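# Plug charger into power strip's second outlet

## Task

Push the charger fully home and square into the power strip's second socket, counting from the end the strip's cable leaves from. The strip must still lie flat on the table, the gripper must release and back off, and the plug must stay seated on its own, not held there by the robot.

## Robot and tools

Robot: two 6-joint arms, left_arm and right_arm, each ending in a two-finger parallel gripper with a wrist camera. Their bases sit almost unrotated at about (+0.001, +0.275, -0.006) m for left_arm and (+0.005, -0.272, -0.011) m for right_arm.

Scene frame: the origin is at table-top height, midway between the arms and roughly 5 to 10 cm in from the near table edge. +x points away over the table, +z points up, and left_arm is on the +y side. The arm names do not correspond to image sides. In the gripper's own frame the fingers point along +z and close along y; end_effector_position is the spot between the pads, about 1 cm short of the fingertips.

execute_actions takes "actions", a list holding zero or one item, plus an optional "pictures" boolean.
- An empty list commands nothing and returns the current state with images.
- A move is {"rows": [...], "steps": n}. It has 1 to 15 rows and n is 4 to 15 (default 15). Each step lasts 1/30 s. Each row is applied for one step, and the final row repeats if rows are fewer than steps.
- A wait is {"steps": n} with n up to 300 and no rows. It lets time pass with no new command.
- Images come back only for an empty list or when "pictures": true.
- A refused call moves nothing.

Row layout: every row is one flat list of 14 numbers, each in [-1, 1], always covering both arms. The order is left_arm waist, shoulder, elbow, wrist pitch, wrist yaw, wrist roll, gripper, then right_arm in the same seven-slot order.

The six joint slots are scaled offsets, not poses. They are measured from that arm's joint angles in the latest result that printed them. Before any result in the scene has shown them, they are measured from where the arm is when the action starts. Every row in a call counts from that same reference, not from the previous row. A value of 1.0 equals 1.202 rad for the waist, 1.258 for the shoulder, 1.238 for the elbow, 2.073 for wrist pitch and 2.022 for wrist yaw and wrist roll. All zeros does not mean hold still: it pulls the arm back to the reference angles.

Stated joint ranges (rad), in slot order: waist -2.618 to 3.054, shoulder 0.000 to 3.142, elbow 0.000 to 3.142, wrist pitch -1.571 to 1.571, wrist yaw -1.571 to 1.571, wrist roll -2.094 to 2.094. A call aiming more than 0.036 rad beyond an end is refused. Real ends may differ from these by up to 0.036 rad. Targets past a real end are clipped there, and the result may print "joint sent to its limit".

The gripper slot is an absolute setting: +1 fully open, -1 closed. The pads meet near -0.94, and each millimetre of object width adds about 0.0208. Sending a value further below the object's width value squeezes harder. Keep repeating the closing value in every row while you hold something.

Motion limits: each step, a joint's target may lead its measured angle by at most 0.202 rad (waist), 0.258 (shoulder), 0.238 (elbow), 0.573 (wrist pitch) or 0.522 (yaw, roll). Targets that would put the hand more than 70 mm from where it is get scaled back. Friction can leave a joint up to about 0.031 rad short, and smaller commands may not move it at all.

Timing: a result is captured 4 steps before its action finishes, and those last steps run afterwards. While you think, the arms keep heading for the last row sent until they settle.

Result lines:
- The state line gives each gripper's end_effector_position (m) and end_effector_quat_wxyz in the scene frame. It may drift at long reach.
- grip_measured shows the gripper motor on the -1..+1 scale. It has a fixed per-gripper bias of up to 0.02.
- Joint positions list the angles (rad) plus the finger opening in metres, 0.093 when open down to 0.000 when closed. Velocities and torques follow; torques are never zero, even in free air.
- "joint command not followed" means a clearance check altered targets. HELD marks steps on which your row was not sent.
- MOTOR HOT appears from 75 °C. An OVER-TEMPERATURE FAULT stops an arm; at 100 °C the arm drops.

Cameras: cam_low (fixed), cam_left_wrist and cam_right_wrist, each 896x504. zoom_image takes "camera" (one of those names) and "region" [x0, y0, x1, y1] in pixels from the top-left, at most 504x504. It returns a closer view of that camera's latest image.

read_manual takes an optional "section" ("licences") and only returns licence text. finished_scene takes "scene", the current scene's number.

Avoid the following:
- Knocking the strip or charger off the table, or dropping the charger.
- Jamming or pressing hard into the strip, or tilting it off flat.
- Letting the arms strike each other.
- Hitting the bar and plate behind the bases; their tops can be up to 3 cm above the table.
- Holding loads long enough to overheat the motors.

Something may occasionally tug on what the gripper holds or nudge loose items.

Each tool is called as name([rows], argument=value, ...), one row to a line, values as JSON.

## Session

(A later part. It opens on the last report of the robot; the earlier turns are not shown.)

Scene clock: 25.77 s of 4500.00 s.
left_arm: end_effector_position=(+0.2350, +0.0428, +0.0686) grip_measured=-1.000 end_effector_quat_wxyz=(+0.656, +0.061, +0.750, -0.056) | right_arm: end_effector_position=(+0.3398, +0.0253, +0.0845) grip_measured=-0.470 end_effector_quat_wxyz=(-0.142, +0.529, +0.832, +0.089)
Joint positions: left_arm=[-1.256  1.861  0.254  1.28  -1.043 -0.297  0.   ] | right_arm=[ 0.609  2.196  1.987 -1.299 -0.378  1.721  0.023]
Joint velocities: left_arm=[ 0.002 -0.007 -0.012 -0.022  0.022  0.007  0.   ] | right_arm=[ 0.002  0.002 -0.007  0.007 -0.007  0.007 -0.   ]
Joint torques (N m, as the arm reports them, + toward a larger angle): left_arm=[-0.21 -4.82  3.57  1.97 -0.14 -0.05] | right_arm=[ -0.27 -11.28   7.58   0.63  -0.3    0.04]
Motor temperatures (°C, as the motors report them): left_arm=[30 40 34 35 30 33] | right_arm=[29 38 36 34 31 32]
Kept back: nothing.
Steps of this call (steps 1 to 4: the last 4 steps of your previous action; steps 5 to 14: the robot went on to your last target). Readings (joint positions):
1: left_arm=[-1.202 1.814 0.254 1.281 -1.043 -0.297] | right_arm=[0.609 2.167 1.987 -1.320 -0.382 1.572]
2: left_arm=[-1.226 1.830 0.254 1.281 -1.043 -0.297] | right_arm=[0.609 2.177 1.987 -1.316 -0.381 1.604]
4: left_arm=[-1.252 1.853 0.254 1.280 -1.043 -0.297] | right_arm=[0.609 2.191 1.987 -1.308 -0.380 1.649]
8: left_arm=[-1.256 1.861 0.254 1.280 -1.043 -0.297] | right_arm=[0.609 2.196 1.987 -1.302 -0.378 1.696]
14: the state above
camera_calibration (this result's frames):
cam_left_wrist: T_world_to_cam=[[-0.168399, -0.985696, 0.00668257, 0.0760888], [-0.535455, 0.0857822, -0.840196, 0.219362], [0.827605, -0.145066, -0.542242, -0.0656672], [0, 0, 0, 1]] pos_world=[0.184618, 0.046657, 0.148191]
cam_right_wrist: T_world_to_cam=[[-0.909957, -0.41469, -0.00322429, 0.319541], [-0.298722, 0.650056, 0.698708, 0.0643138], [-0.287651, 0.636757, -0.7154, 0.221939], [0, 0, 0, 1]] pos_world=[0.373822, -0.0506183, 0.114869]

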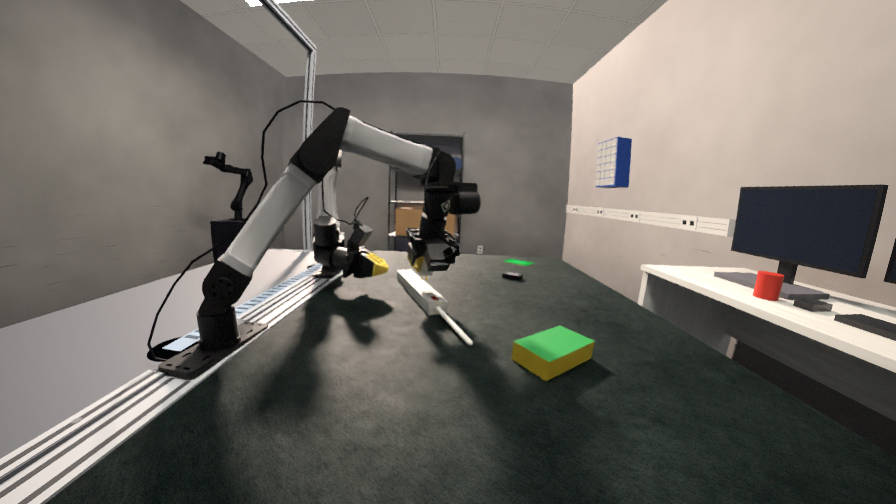

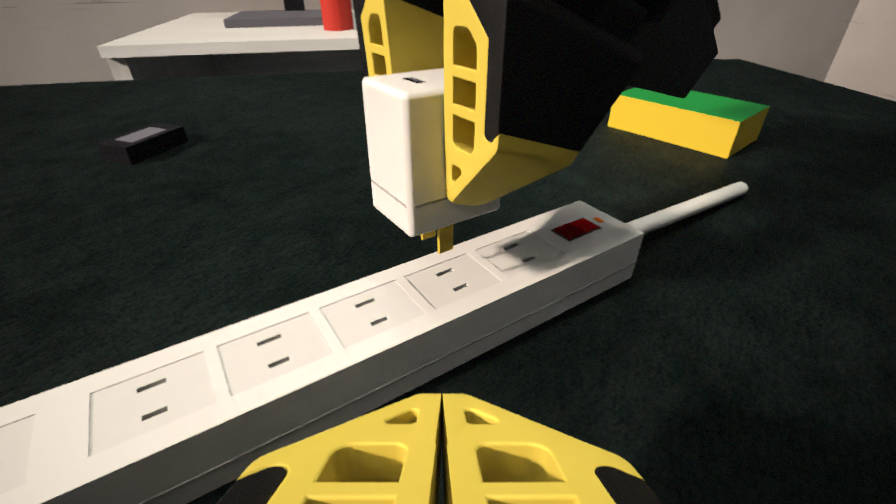

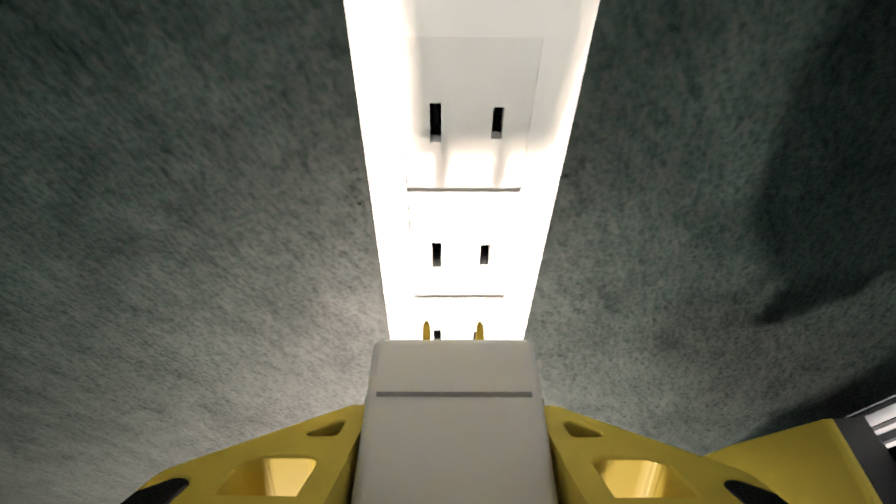

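execute_actions([
  {"rows": [[0,0,0,0.008,0,0,-1,-0.014,-0.013,-0.012,0.007,0,0,-0.65],[0,0,0,0.008,0,0,-1,-0.016,-0.016,-0.018,0.010,0,0,-0.65],[0,0,0,0.008,0,0,-1,-0.018,-0.018,-0.025,0.013,0,0,-0.65],[0,0,0,0.008,0,0,-1,-0.019,-0.020,-0.032,0.017,0,0,-0.65],[0,0,0,0.008,0,0,-1,-0.020,-0.022,-0.039,0.020,0,0,-0.65],[0,0,0,0.008,0,0,-1,-0.021,-0.023,-0.046,0.023,0,0,-0.65],[0,0,0,0.008,0,0,-1,-0.022,-0.025,-0.053,0.027,0,0,-0.65],[0,0,0,0.008,0,0,-1,-0.023,-0.026,-0.060,0.030,0,0,-0.65],[0,0,0,0.008,0,0,-1,-0.024,-0.027,-0.067,0.033,0,0,-0.65],[0,0,0,0.008,0,0,-1,-0.025,-0.028,-0.074,0.036,0,0,-0.65],[0,0,0,0.008,0,0,-1,-0.026,-0.029,-0.080,0.039,0,0,-0.65],[0,0,0,0.008,0,0,-1,-0.027,-0.030,-0.084,0.041,0,0,-0.65],[0,0,0,0.008,0,0,-1,-0.027,-0.030,-0.085,0.041,0,0,-0.65]], "steps": 15},
])

execute_actions([
  {"steps": 12},
], pictures=true)

zoom_image(camera="cam_left_wrist", region=[400, 220, 500, 310])

zoom_image(camera="cam_right_wrist", region=[390, 260, 520, 350])

Scene clock: 28.30 s of 4500.00 s.
left_arm: end_effector_position=(+0.2351, +0.0426, +0.0690) grip_measured=-1.000 end_effector_quat_wxyz=(+0.657, +0.060, +0.750, -0.057) | right_arm: end_effector_position=(+0.3378, +0.0182, +0.0717) grip_measured=-0.470 end_effector_quat_wxyz=(-0.145, +0.537, +0.827, +0.083)
Joint positions: left_arm=[-1.256  1.861  0.254  1.283 -1.043 -0.297  0.   ] | right_arm=[ 0.6    2.184  1.916 -1.254 -0.378  1.727  0.023]
Joint velocities: left_arm=[ 0.002  0.002 -0.002 -0.051 -0.051 -0.007  0.   ] | right_arm=[-0.056 -0.051 -0.247  0.168 -0.007  0.022  0.001]
Joint torques (N m, as the arm reports them, + toward a larger angle): left_arm=[ 0.2  -5.96  3.56  2.05 -0.12 -0.04] | right_arm=[ -1.23 -13.1    5.55   0.58  -0.37  -0.08]
Motor temperatures (°C, as the motors report them): left_arm=[30 40 34 35 30 33] | right_arm=[29 39 36 34 31 32]
Steps of this call (steps 1 to 30: the robot went on to your last target; steps 31 to 65: nothing new was sent; steps 66 to 76: the first 11 steps of this action). Readings (joint positions):
66: left_arm=[-1.256 1.861 0.254 1.280 -1.043 -0.297] | right_arm=[0.609 2.196 1.987 -1.298 -0.378 1.729]
67: left_arm=[-1.256 1.861 0.254 1.281 -1.043 -0.297] | right_arm=[0.609 2.196 1.986 -1.296 -0.378 1.728]
69: left_arm=[-1.256 1.861 0.254 1.282 -1.043 -0.297] | right_arm=[0.609 2.194 1.977 -1.288 -0.378 1.728]
73: left_arm=[-1.256 1.861 0.254 1.282 -1.043 -0.297] | right_arm=[0.605 2.187 1.942 -1.270 -0.378 1.727]
76: the state above

Scene clock: 28.70 s of 4500.00 s.
left_arm: end_effector_position=(+0.2351, +0.0426, +0.0691) grip_measured=-1.000 end_effector_quat_wxyz=(+0.657, +0.060, +0.750, -0.057) | right_arm: end_effector_position=(+0.3403, +0.0167, +0.0670) grip_measured=-0.470 end_effector_quat_wxyz=(-0.143, +0.539, +0.826, +0.086)
Joint positions: left_arm=[-1.256  1.861  0.254  1.283 -1.043 -0.297  0.   ] | right_arm=[ 0.594  2.183  1.895 -1.228 -0.378  1.727  0.023]
Joint velocities: left_arm=[-0.007  0.012 -0.002 -0.007 -0.037  0.007  0.   ] | right_arm=[ 0.007  0.002 -0.012  0.007 -0.007  0.007 -0.001]
Joint torques (N m, as the arm reports them, + toward a larger angle): left_arm=[ 0.19 -5.96  3.56  2.05 -0.12 -0.04] | right_arm=[ -1.12 -13.27   5.49   0.62  -0.37  -0.08]
Motor temperatures (°C, as the motors report them): left_arm=[30 40 34 35 30 33] | right_arm=[29 39 36 34 31 32]
Kept back: nothing.
Steps of this call (steps 1 to 4: the last 4 steps of your previous action; steps 5 to 12: the robot went on to your last target). Readings (joint positions):
1: left_arm=[-1.256 1.861 0.254 1.283 -1.043 -0.297] | right_arm=[0.598 2.183 1.908 -1.249 -0.378 1.727]
2: left_arm=[-1.256 1.861 0.254 1.283 -1.043 -0.297] | right_arm=[0.596 2.183 1.902 -1.245 -0.378 1.727]
4: left_arm=[-1.256 1.861 0.254 1.283 -1.043 -0.297] | right_arm=[0.595 2.183 1.896 -1.239 -0.378 1.727]
8: left_arm=[-1.256 1.861 0.254 1.283 -1.043 -0.297] | right_arm=[0.594 2.183 1.895 -1.231 -0.378 1.727]
12: the state above
camera_calibration (this result's frames):
cam_left_wrist: T_world_to_cam=[[-0.168495, -0.985658, 0.00934883, 0.0757837], [-0.534597, 0.083411, -0.840981, 0.219735], [0.82814, -0.146699, -0.540984, -0.065613], [0, 0, 0, 1]] pos_world=[0.184575, 0.0467431, 0.148589]
cam_right_wrist: T_world_to_cam=[[-0.91859, -0.395172, 0.00562064, 0.318477], [-0.279485, 0.659594, 0.697728, 0.0756056], [-0.27943, 0.639355, -0.716341, 0.212227], [0, 0, 0, 1]] pos_world=[0.372983, -0.0597043, 0.097485]

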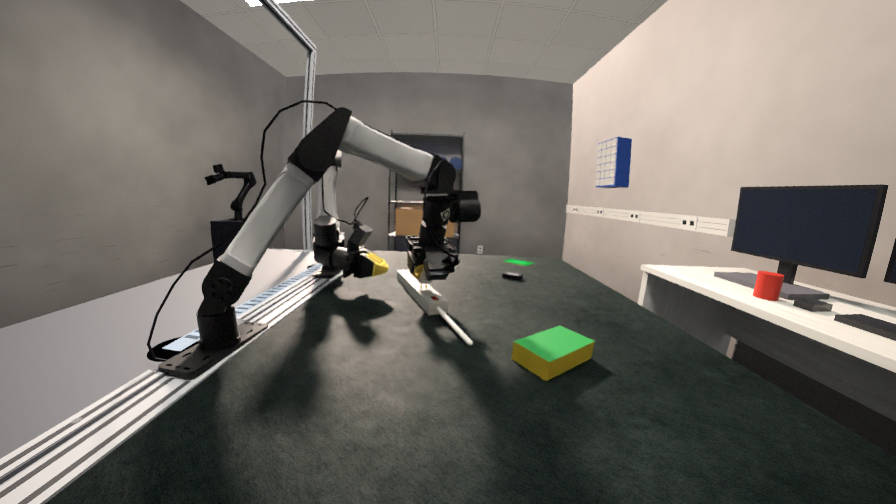

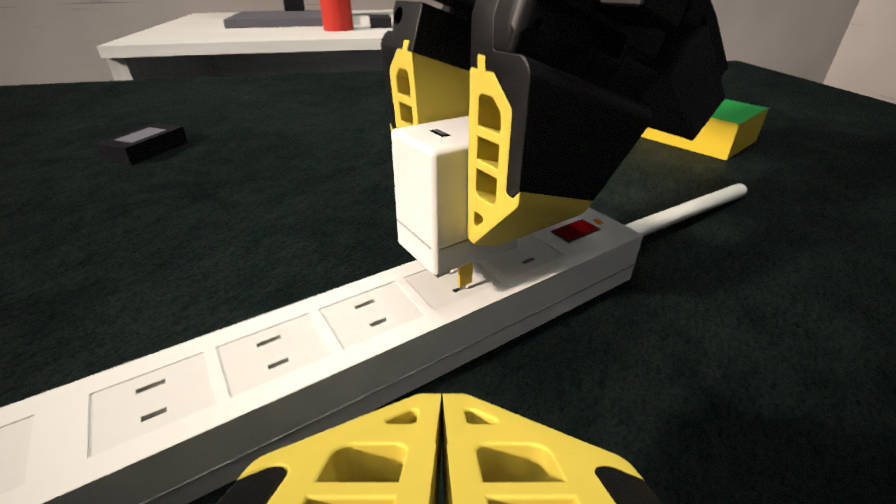

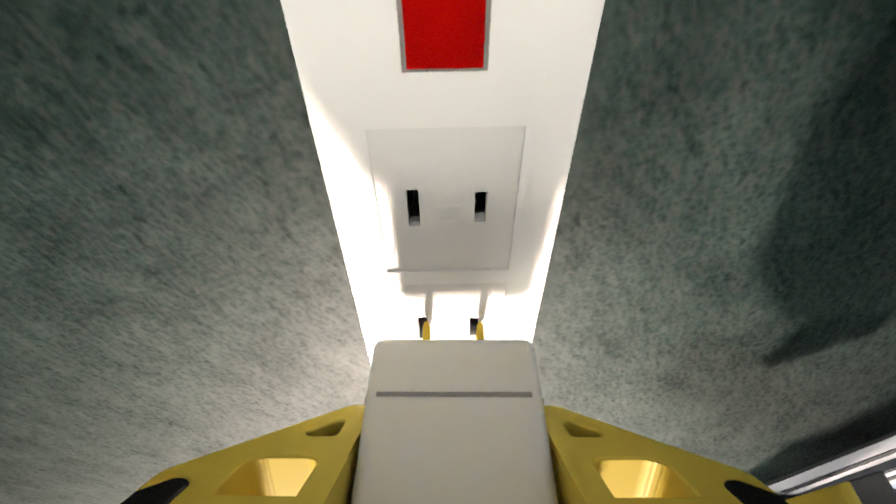

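Region (400, 220, 500, 310) of cam_left_wrist's 896x504 image, scaled by 5.040, with more detail than that image has; it fills the top 454 rows of this view, and the rest is white.

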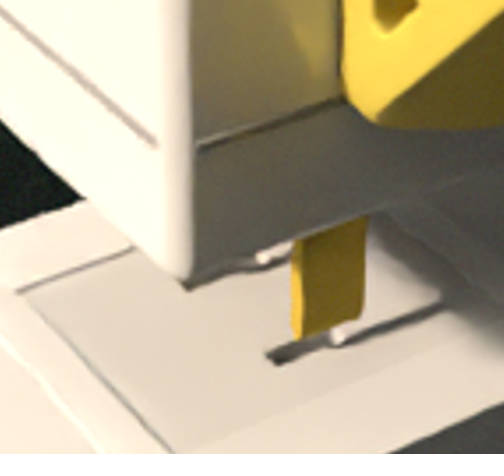

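Region (390, 260, 520, 350) of cam_right_wrist's 896x504 image, scaled by 3.877, with more detail than that image has; it fills the top 349 rows of this view, and the rest is white.

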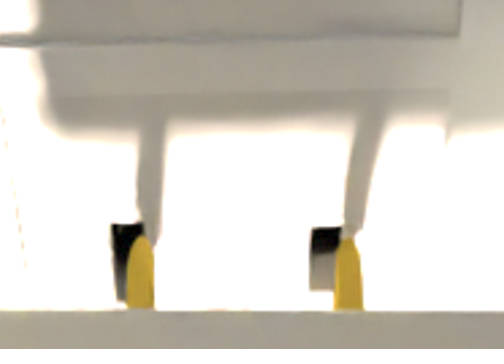

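execute_actions(actions=[])

Scene clock: 29.47 s of 4500.00 s.
left_arm: end_effector_position=(+0.2351, +0.0426, +0.0691) grip_measured=-1.000 end_effector_quat_wxyz=(+0.657, +0.060, +0.750, -0.057) | right_arm: end_effector_position=(+0.3407, +0.0170, +0.0671) grip_measured=-0.470 end_effector_quat_wxyz=(-0.143, +0.538, +0.826, +0.087)
Joint positions: left_arm=[-1.256  1.861  0.254  1.283 -1.043 -0.297  0.   ] | right_arm=[ 0.594  2.183  1.895 -1.226 -0.378  1.727  0.023]
Joint velocities: left_arm=[ 0.012 -0.007  0.007  0.007 -0.022  0.051  0.   ] | right_arm=[-0.002 -0.017  0.007  0.081 -0.066 -0.022 -0.   ]
Joint torques (N m, as the arm reports them, + toward a larger angle): left_arm=[ 0.19 -5.94  3.55  2.05 -0.11 -0.04] | right_arm=[ -1.15 -13.34   5.57   0.62  -0.37  -0.08]
Motor temperatures (°C, as the motors report them): left_arm=[30 40 34 36 30 33] | right_arm=[29 40 36 34 31 32]
Kept back: nothing.
Steps of this call (steps 1 to 23: the robot went on to your last target). Readings (joint positions):
1: left_arm=[-1.256 1.861 0.254 1.283 -1.043 -0.297] | right_arm=[0.594 2.183 1.895 -1.227 -0.378 1.727]
2: left_arm=[-1.256 1.861 0.254 1.283 -1.043 -0.297] | right_arm=[0.594 2.183 1.895 -1.227 -0.378 1.727]
4: left_arm=[-1.256 1.861 0.254 1.283 -1.043 -0.297] | right_arm=[0.594 2.183 1.895 -1.226 -0.378 1.727]
8: left_arm=[-1.256 1.861 0.254 1.283 -1.043 -0.297] | right_arm=[0.594 2.183 1.895 -1.226 -0.378 1.727]
23: the state above
camera_calibration (this result's frames):
cam_left_wrist: T_world_to_cam=[[-0.168495, -0.985658, 0.00934883, 0.0757837], [-0.534597, 0.083411, -0.840981, 0.219735], [0.82814, -0.146699, -0.540984, -0.065613], [0, 0, 0, 1]] pos_world=[0.184575, 0.0467431, 0.148589]
cam_right_wrist: T_world_to_cam=[[-0.918564, -0.395255, 0.00373826, 0.31903], [-0.280665, 0.658862, 0.697946, 0.075942], [-0.278329, 0.640059, -0.716141, 0.211793], [0, 0, 0, 1]] pos_world=[0.373312, -0.0594976, 0.0974779]

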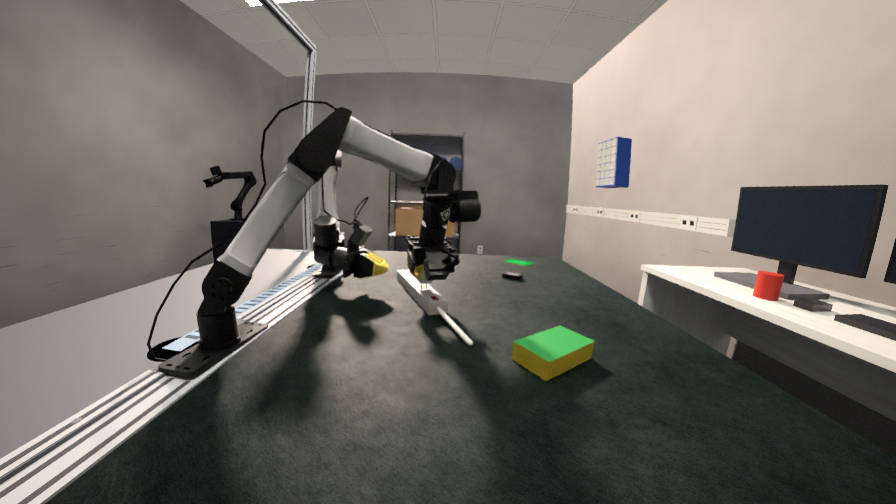

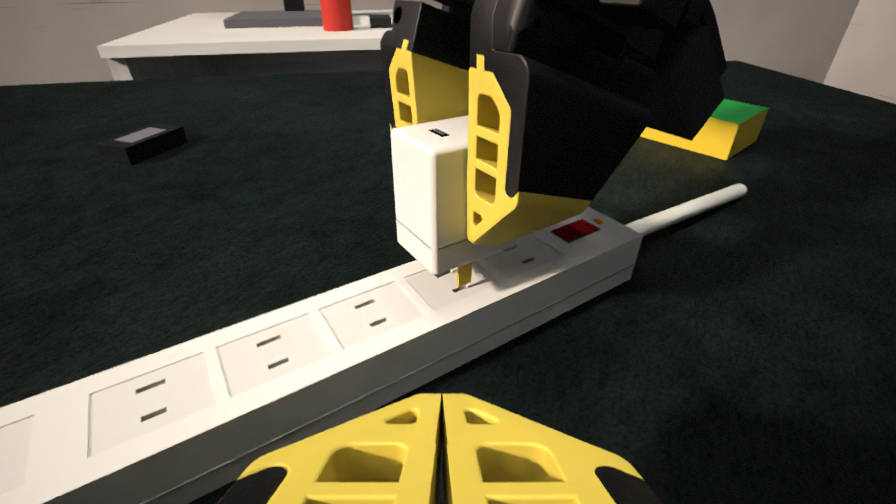

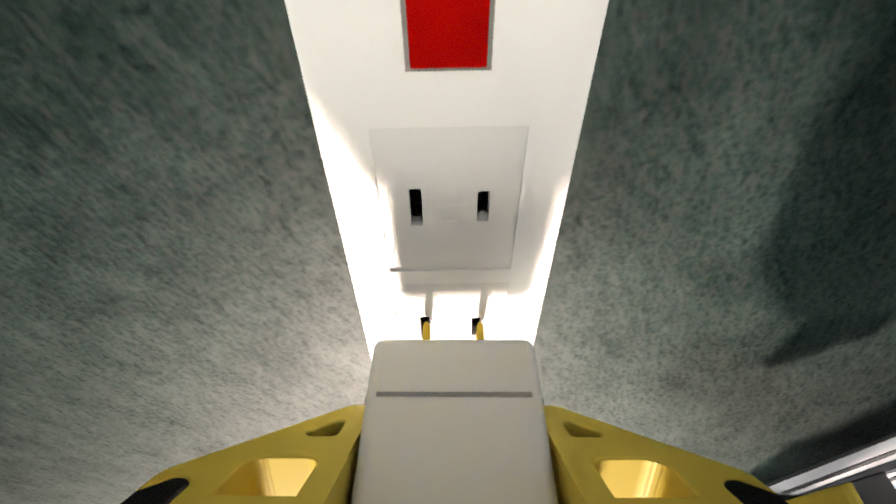

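zoom_image(camera="cam_right_wrist", region=[390, 260, 520, 350])

zoom_image(camera="cam_left_wrist", region=[400, 220, 500, 310])

Region (390, 260, 520, 350) of cam_right_wrist's 896x504 image, scaled by 3.877, with more detail than that image has; it fills the top 349 rows of this view, and the rest is white.

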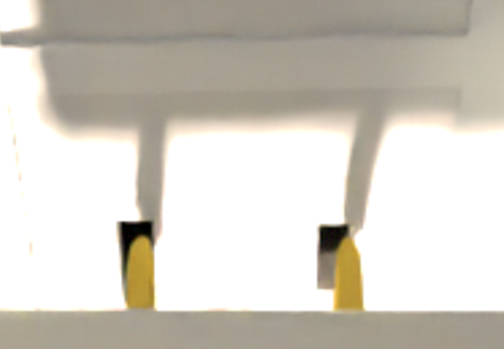

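Region (400, 220, 500, 310) of cam_left_wrist's 896x504 image, scaled by 5.040, with more detail than that image has; it fills the top 454 rows of this view, and the rest is white.

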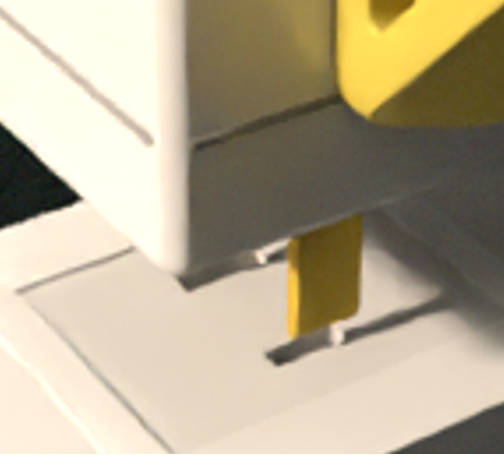

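execute_actions([
  {"rows": [[0,0,0,0.008,0,0,-1, 0.001,0,0,0.003,0,0,-0.65],[0,0,0,0.008,0,0,-1, 0.0015,0,0,0.004,0,0,-0.65],[0,0,0,0.008,0,0,-1, 0.002,0,0,0.005,0,0,-0.65],[0,0,0,0.008,0,0,-1, 0.0025,0,0,0.0055,0,0,-0.65],[0,0,0,0.008,0,0,-1, 0.003,0,0,0.006,0,0,-0.65],[0,0,0,0.008,0,0,-1, 0.0035,0,0,0.0065,0,0,-0.65],[0,0,0,0.008,0,0,-1, 0.004,0,0,0.0068,0,0,-0.65]], "steps": 15},
], pictures=true)

Scene clock: 30.97 s of 4500.00 s.
left_arm: end_effector_position=(+0.2351, +0.0425, +0.0695) grip_measured=-1.000 end_effector_quat_wxyz=(+0.657, +0.059, +0.749, -0.058) | right_arm: end_effector_position=(+0.3410, +0.0172, +0.0671) grip_measured=-0.470 end_effector_quat_wxyz=(-0.142, +0.538, +0.826, +0.088)
Joint positions: left_arm=[-1.256  1.861  0.254  1.286 -1.043 -0.297  0.   ] | right_arm=[ 0.594  2.183  1.895 -1.224 -0.378  1.727  0.023]
Joint velocities: left_arm=[-0.012 -0.002  0.007 -0.007 -0.007 -0.037  0.   ] | right_arm=[ 0.002 -0.002  0.002  0.022  0.037 -0.022  0.001]
Joint torques (N m, as the arm reports them, + toward a larger angle): left_arm=[ 0.14 -5.96  3.56  2.07 -0.11 -0.03] | right_arm=[  0.5  -11.45   6.65   0.64  -0.37  -0.02]
Motor temperatures (°C, as the motors report them): left_arm=[30 40 34 36 30 33] | right_arm=[29 40 36 34 31 32]
Steps of this call (steps 1 to 15: the robot went on to your last target; steps 16 to 34: nothing new was sent; steps 35 to 45: the first 11 steps of this action). Readings (joint positions):
35: left_arm=[-1.256 1.861 0.254 1.283 -1.043 -0.297] | right_arm=[0.594 2.183 1.895 -1.226 -0.378 1.727]
36: left_arm=[-1.256 1.861 0.254 1.284 -1.043 -0.297] | right_arm=[0.594 2.183 1.895 -1.226 -0.378 1.727]
38: left_arm=[-1.256 1.861 0.254 1.285 -1.043 -0.297] | right_arm=[0.594 2.183 1.895 -1.226 -0.378 1.727]
42: left_arm=[-1.256 1.861 0.254 1.285 -1.043 -0.297] | right_arm=[0.594 2.183 1.895 -1.225 -0.378 1.727]
45: the state above
camera_calibration (this result's frames):
cam_left_wrist: T_world_to_cam=[[-0.168581, -0.985618, 0.0116816, 0.075516], [-0.533846, 0.0813343, -0.841661, 0.220061], [0.828607, -0.148125, -0.53988, -0.0655664], [0, 0, 0, 1]] pos_world=[0.184538, 0.0468195, 0.148936]
cam_right_wrist: T_world_to_cam=[[-0.918541, -0.395319, 0.00223232, 0.319471], [-0.28161, 0.658275, 0.698118, 0.0762118], [-0.277449, 0.640622, -0.715979, 0.211446], [0, 0, 0, 1]] pos_world=[0.373575, -0.0593322, 0.0974727]

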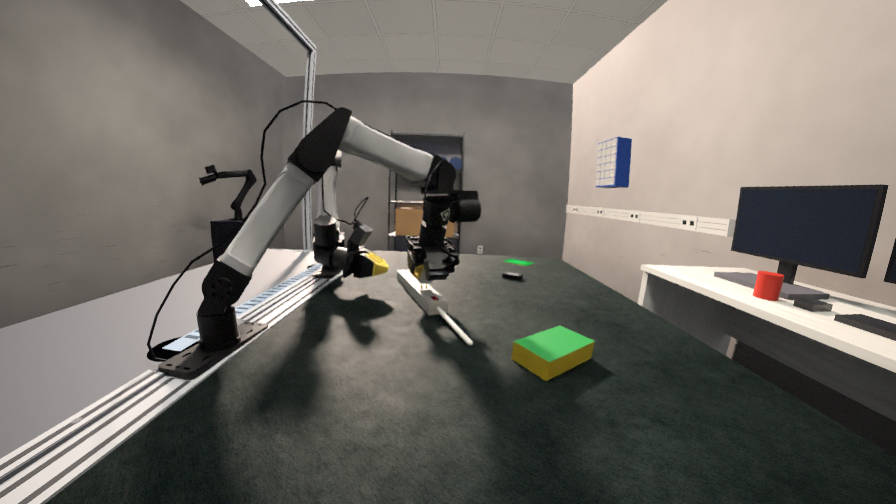

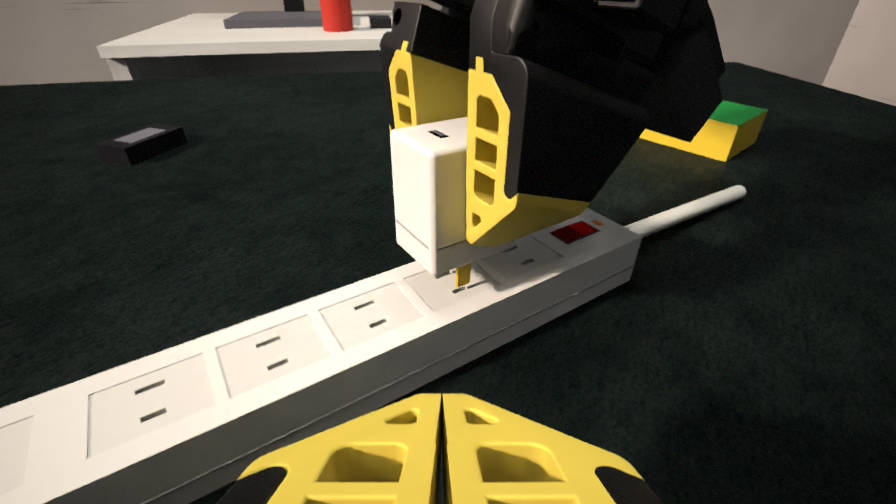

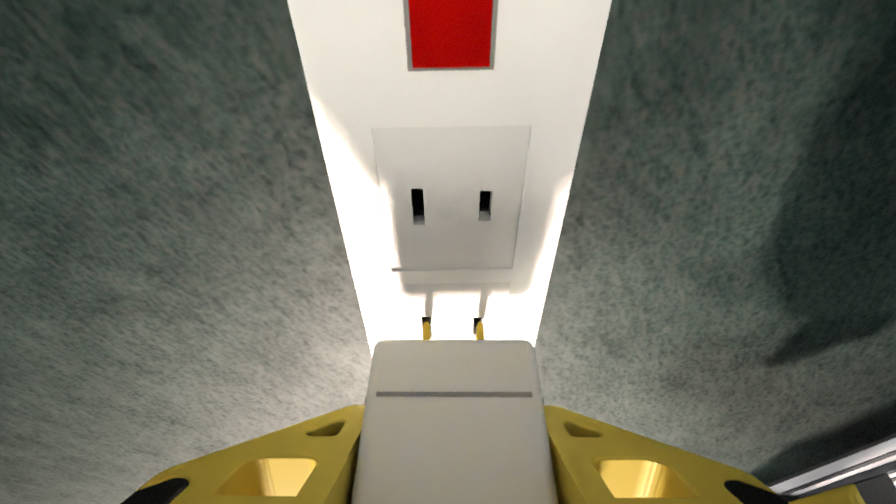

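execute_actions([
  {"rows": [[0,0,0,0.004,0,0,-1, 0.004,0,0,0.003,0,0,-0.65],[0,0,0,0.004,0,0,-1, 0.0045,0,0,0.003,0,0,-0.65],[0,0,0,0.004,0,0,-1, 0.005,0,0,0.003,0,0,-0.65],[0,0,0,0.004,0,0,-1, 0.0055,0,0,0.003,0,0,-0.65],[0,0,0,0.004,0,0,-1, 0.006,0,0,0.003,0,0,-0.65],[0,0,0,0.004,0,0,-1, 0.0065,0,0,0.003,0,0,-0.65],[0,0,0,0.004,0,0,-1, 0.007,0,0,0.003,0,0,-0.65]], "steps": 15},
], pictures=true)

Scene clock: 31.67 s of 4500.00 s.
left_arm: end_effector_position=(+0.2351, +0.0425, +0.0695) grip_measured=-1.000 end_effector_quat_wxyz=(+0.657, +0.059, +0.749, -0.058) | right_arm: end_effector_position=(+0.3411, +0.0172, +0.0671) grip_measured=-0.470 end_effector_quat_wxyz=(-0.142, +0.538, +0.826, +0.088)
Joint positions: left_arm=[-1.256  1.861  0.254  1.286 -1.043 -0.297  0.   ] | right_arm=[ 0.594  2.183  1.895 -1.224 -0.378  1.727  0.023]
Joint velocities: left_arm=[-0.002 -0.022 -0.027  0.007 -0.051 -0.095  0.   ] | right_arm=[-0.002 -0.007  0.017 -0.007 -0.022 -0.007 -0.   ]
Joint torques (N m, as the arm reports them, + toward a larger angle): left_arm=[ 0.17 -5.96  3.58  1.98 -0.1  -0.05] | right_arm=[  0.76 -11.47   6.63   0.55  -0.37  -0.01]
Motor temperatures (°C, as the motors report them): left_arm=[30 40 34 36 30 33] | right_arm=[29 41 36 34 31 32]
Steps of this call (steps 1 to 4: the last 4 steps of your previous action; steps 5 to 10: the robot went on to your last target; steps 11 to 21: the first 11 steps of this action). Readings (joint positions):
11: left_arm=[-1.256 1.861 0.254 1.286 -1.043 -0.297] | right_arm=[0.594 2.183 1.895 -1.224 -0.378 1.727]
12: left_arm=[-1.256 1.861 0.254 1.286 -1.043 -0.297] | right_arm=[0.594 2.183 1.895 -1.224 -0.378 1.727]
14: left_arm=[-1.256 1.861 0.254 1.286 -1.043 -0.297] | right_arm=[0.594 2.183 1.895 -1.224 -0.378 1.727]
18: left_arm=[-1.256 1.861 0.254 1.286 -1.043 -0.297] | right_arm=[0.594 2.183 1.895 -1.224 -0.378 1.727]
21: the state above
camera_calibration (this result's frames):
cam_left_wrist: T_world_to_cam=[[-0.168581, -0.985618, 0.0116816, 0.075516], [-0.533846, 0.0813343, -0.841661, 0.220061], [0.828607, -0.148125, -0.53988, -0.0655664], [0, 0, 0, 1]] pos_world=[0.184538, 0.0468195, 0.148936]
cam_right_wrist: T_world_to_cam=[[-0.918535, -0.395335, 0.00185583, 0.319581], [-0.281846, 0.658129, 0.698161, 0.0762794], [-0.277229, 0.640763, -0.715938, 0.211359], [0, 0, 0, 1]] pos_world=[0.37364, -0.0592909, 0.0974715]

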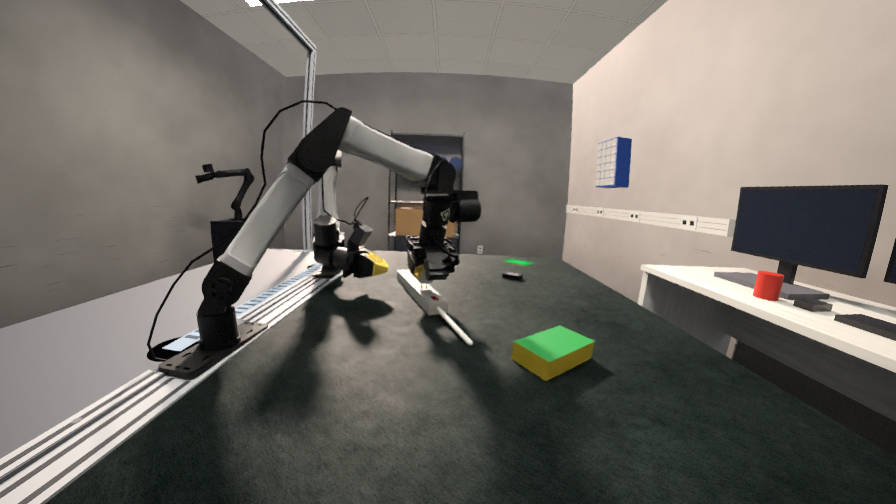

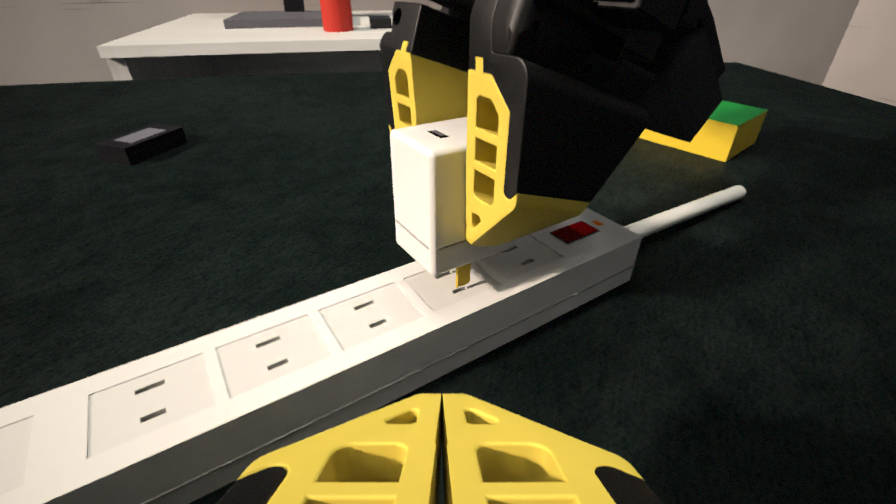

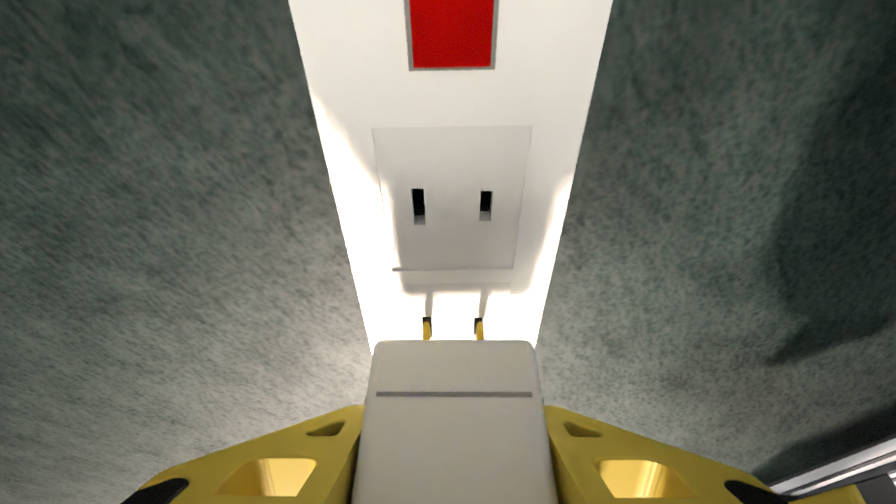

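execute_actions([
  {"rows": [[0,0,0,0.004,0,0,-1, 0.008,0,0,0.003,0,0,-0.65],[0,0,0,0.004,0,0,-1, 0.009,0,0,0.003,0,0,-0.65],[0,0,0,0.004,0,0,-1, 0.010,0,0,0.003,0,0,-0.65],[0,0,0,0.004,0,0,-1, 0.0105,0,0,0.003,0,0,-0.65],[0,0,0,0.004,0,0,-1, 0.011,0,0,0.003,0,0,-0.65],[0,0,0,0.004,0,0,-1, 0.0115,0,0,0.003,0,0,-0.65],[0,0,0,0.004,0,0,-1, 0.012,0,0,0.003,0,0,-0.65],[0,0,0,0.004,0,0,-1, 0.0125,0,0,0.003,0,0,-0.65],[0,0,0,0.004,0,0,-1, 0.013,0,0,0.003,0,0,-0.65]], "steps": 15},
], pictures=true)

Scene clock: 41.67 s of 4500.00 s.
left_arm: end_effector_position=(+0.2351, +0.0425, +0.0695) grip_measured=-1.000 end_effector_quat_wxyz=(+0.657, +0.059, +0.749, -0.058) | right_arm: end_effector_position=(+0.3379, +0.0209, +0.0669) grip_measured=-0.470 end_effector_quat_wxyz=(-0.143, +0.534, +0.829, +0.087)
Joint positions: left_arm=[-1.256  1.861  0.254  1.286 -1.043 -0.297  0.   ] | right_arm=[ 0.605  2.183  1.895 -1.224 -0.378  1.727  0.023]
Joint velocities: left_arm=[-0.017 -0.002  0.017 -0.066 -0.051  0.066  0.   ] | right_arm=[ 0.017  0.007 -0.002 -0.007  0.081 -0.022 -0.001]
Joint torques (N m, as the arm reports them, + toward a larger angle): left_arm=[ 0.21 -5.98  3.56  2.   -0.12 -0.04] | right_arm=[  0.38 -11.45   6.66   0.55  -0.36  -0.03]
Motor temperatures (°C, as the motors report them): left_arm=[30 39 34 36 30 33] | right_arm=[29 44 37 33 31 32]
Steps of this call (steps 1 to 4: the last 4 steps of your previous action; steps 5 to 15: the robot went on to your last target; steps 16 to 90: nothing new was sent; then 6.63 s passed at rest; steps 91 to 101: the first 11 steps of this action). Readings (joint positions):
91: left_arm=[-1.256 1.861 0.254 1.286 -1.043 -0.297] | right_arm=[0.594 2.183 1.895 -1.224 -0.378 1.727]
92: left_arm=[-1.256 1.861 0.254 1.286 -1.043 -0.297] | right_arm=[0.595 2.183 1.895 -1.224 -0.378 1.727]
94: left_arm=[-1.256 1.861 0.254 1.286 -1.043 -0.297] | right_arm=[0.596 2.183 1.895 -1.224 -0.378 1.727]
98: left_arm=[-1.256 1.861 0.254 1.286 -1.043 -0.297] | right_arm=[0.603 2.183 1.895 -1.224 -0.378 1.727]
101: the state above
camera_calibration (this result's frames):
cam_left_wrist: T_world_to_cam=[[-0.168581, -0.985618, 0.0116816, 0.075516], [-0.533846, 0.0813343, -0.841661, 0.220061], [0.828607, -0.148125, -0.53988, -0.0655664], [0, 0, 0, 1]] pos_world=[0.184538, 0.0468195, 0.148936]
cam_right_wrist: T_world_to_cam=[[-0.914109, -0.405461, 0.00236575, 0.316809], [-0.288749, 0.655057, 0.698229, 0.0754789], [-0.284654, 0.637575, -0.71587, 0.210529], [0, 0, 0, 1]] pos_world=[0.371321, -0.0552175, 0.0972607]

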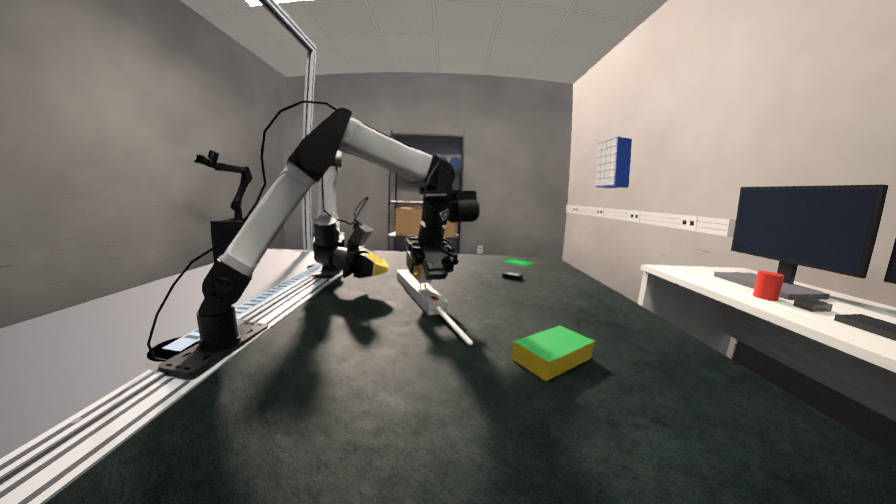

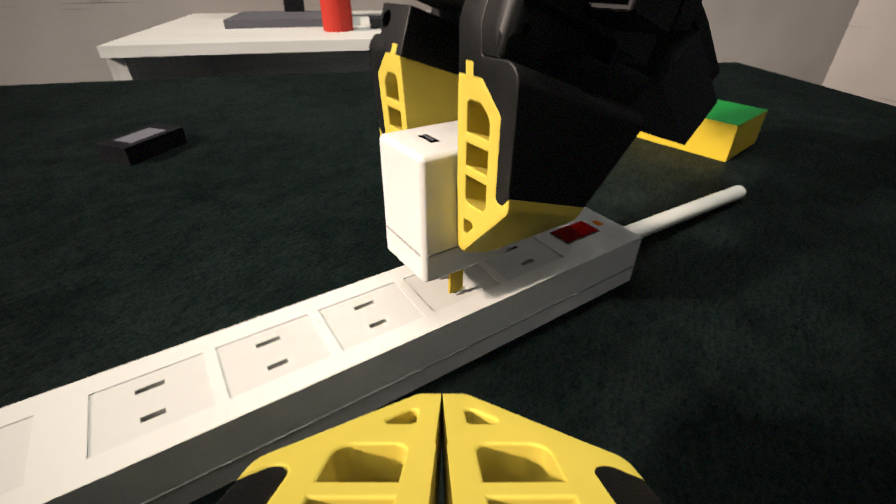

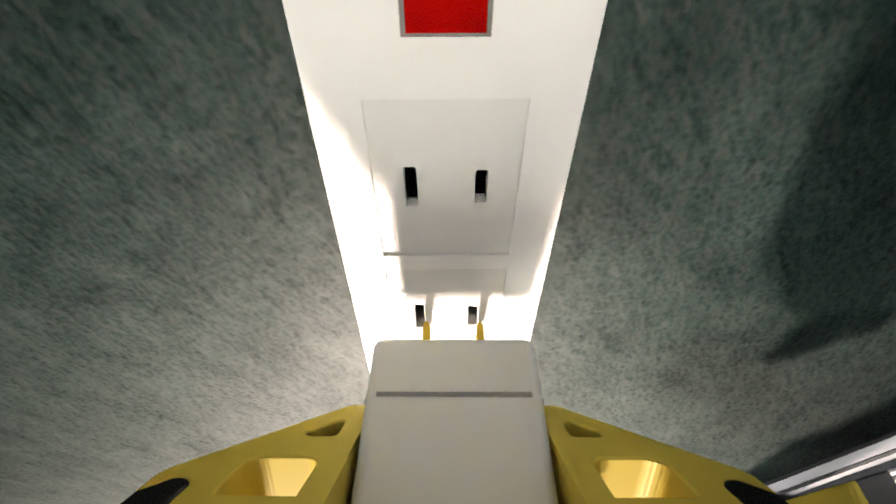

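execute_actions([
  {"rows": [[0,0,0,0.004,0,0,-1, -0.008,0,0,0.003,0,0,-0.65],[0,0,0,0.004,0,0,-1, -0.013,0,0,0.003,0,0,-0.65],[0,0,0,0.004,0,0,-1, -0.016,0,0,0.003,0,0,-0.65],[0,0,0,0.004,0,0,-1, -0.018,0,0,0.003,0,0,-0.65],[0,0,0,0.004,0,0,-1, -0.0195,0,0,0.003,0,0,-0.65],[0,0,0,0.004,0,0,-1, -0.021,0,0,0.003,0,0,-0.65],[0,0,0,0.004,0,0,-1, -0.022,0,0,0.003,0,0,-0.65]], "steps": 15},
], pictures=true)

Scene clock: 42.33 s of 4500.00 s.
left_arm: end_effector_position=(+0.2351, +0.0425, +0.0695) grip_measured=-1.000 end_effector_quat_wxyz=(+0.657, +0.059, +0.749, -0.058) | right_arm: end_effector_position=(+0.3402, +0.0182, +0.0670) grip_measured=-0.470 end_effector_quat_wxyz=(-0.143, +0.537, +0.827, +0.088)
Joint positions: left_arm=[-1.256  1.861  0.254  1.286 -1.043 -0.297  0.   ] | right_arm=[ 0.597  2.183  1.895 -1.224 -0.378  1.727  0.023]
Joint velocities: left_arm=[-0.012 -0.002  0.007 -0.037  0.022 -0.051  0.   ] | right_arm=[-0.032 -0.012 -0.027 -0.037 -0.022 -0.081 -0.001]
Joint torques (N m, as the arm reports them, + toward a larger angle): left_arm=[ 0.19 -5.94  3.57  2.   -0.11 -0.04] | right_arm=[ -1.09 -11.5    6.64   0.56  -0.37  -0.02]
Motor temperatures (°C, as the motors report them): left_arm=[30 39 34 36 30 33] | right_arm=[29 44 37 33 31 32]
Steps of this call (steps 1 to 4: the last 4 steps of your previous action; steps 5 to 9: the robot went on to your last target; steps 10 to 20: the first 11 steps of this action). Readings (joint positions):
10: left_arm=[-1.256 1.861 0.254 1.286 -1.043 -0.297] | right_arm=[0.606 2.183 1.895 -1.224 -0.378 1.727]
11: left_arm=[-1.256 1.861 0.254 1.286 -1.043 -0.297] | right_arm=[0.606 2.183 1.895 -1.224 -0.378 1.727]
13: left_arm=[-1.256 1.861 0.254 1.286 -1.043 -0.297] | right_arm=[0.606 2.183 1.895 -1.224 -0.378 1.727]
17: left_arm=[-1.256 1.861 0.254 1.286 -1.043 -0.297] | right_arm=[0.601 2.183 1.895 -1.224 -0.378 1.727]
20: the state above
camera_calibration (this result's frames):
cam_left_wrist: T_world_to_cam=[[-0.168581, -0.985618, 0.0116816, 0.075516], [-0.533846, 0.0813343, -0.841661, 0.220061], [0.828607, -0.148125, -0.53988, -0.0655664], [0, 0, 0, 1]] pos_world=[0.184538, 0.0468195, 0.148936]
cam_right_wrist: T_world_to_cam=[[-0.917325, -0.398133, 0.00199661, 0.318815], [-0.283754, 0.657289, 0.69818, 0.0760606], [-0.279281, 0.639891, -0.71592, 0.211132], [0, 0, 0, 1]] pos_world=[0.373005, -0.0581646, 0.0974133]

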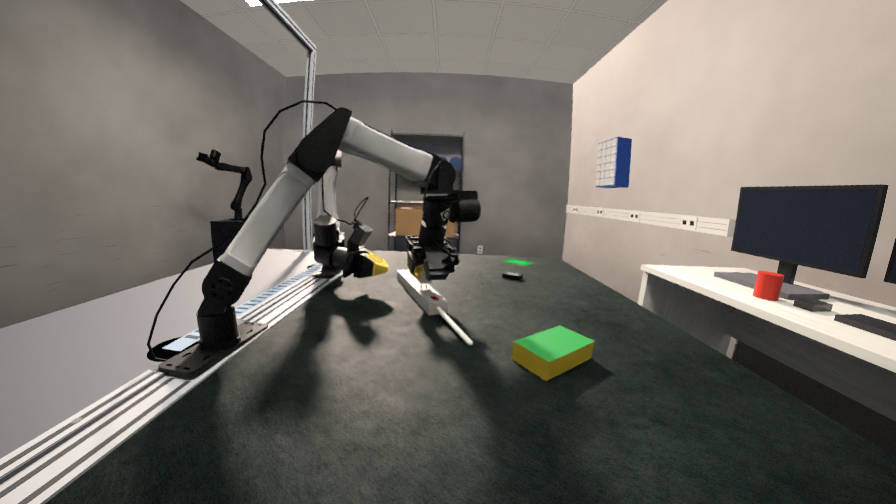

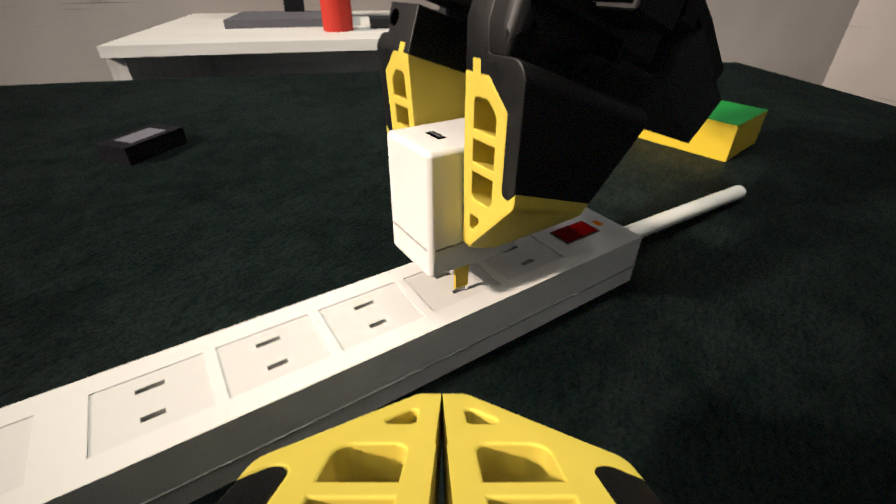

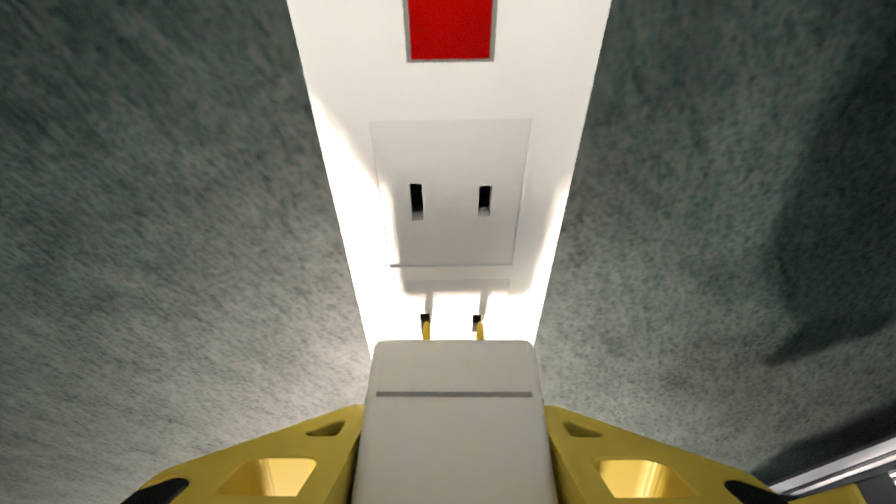

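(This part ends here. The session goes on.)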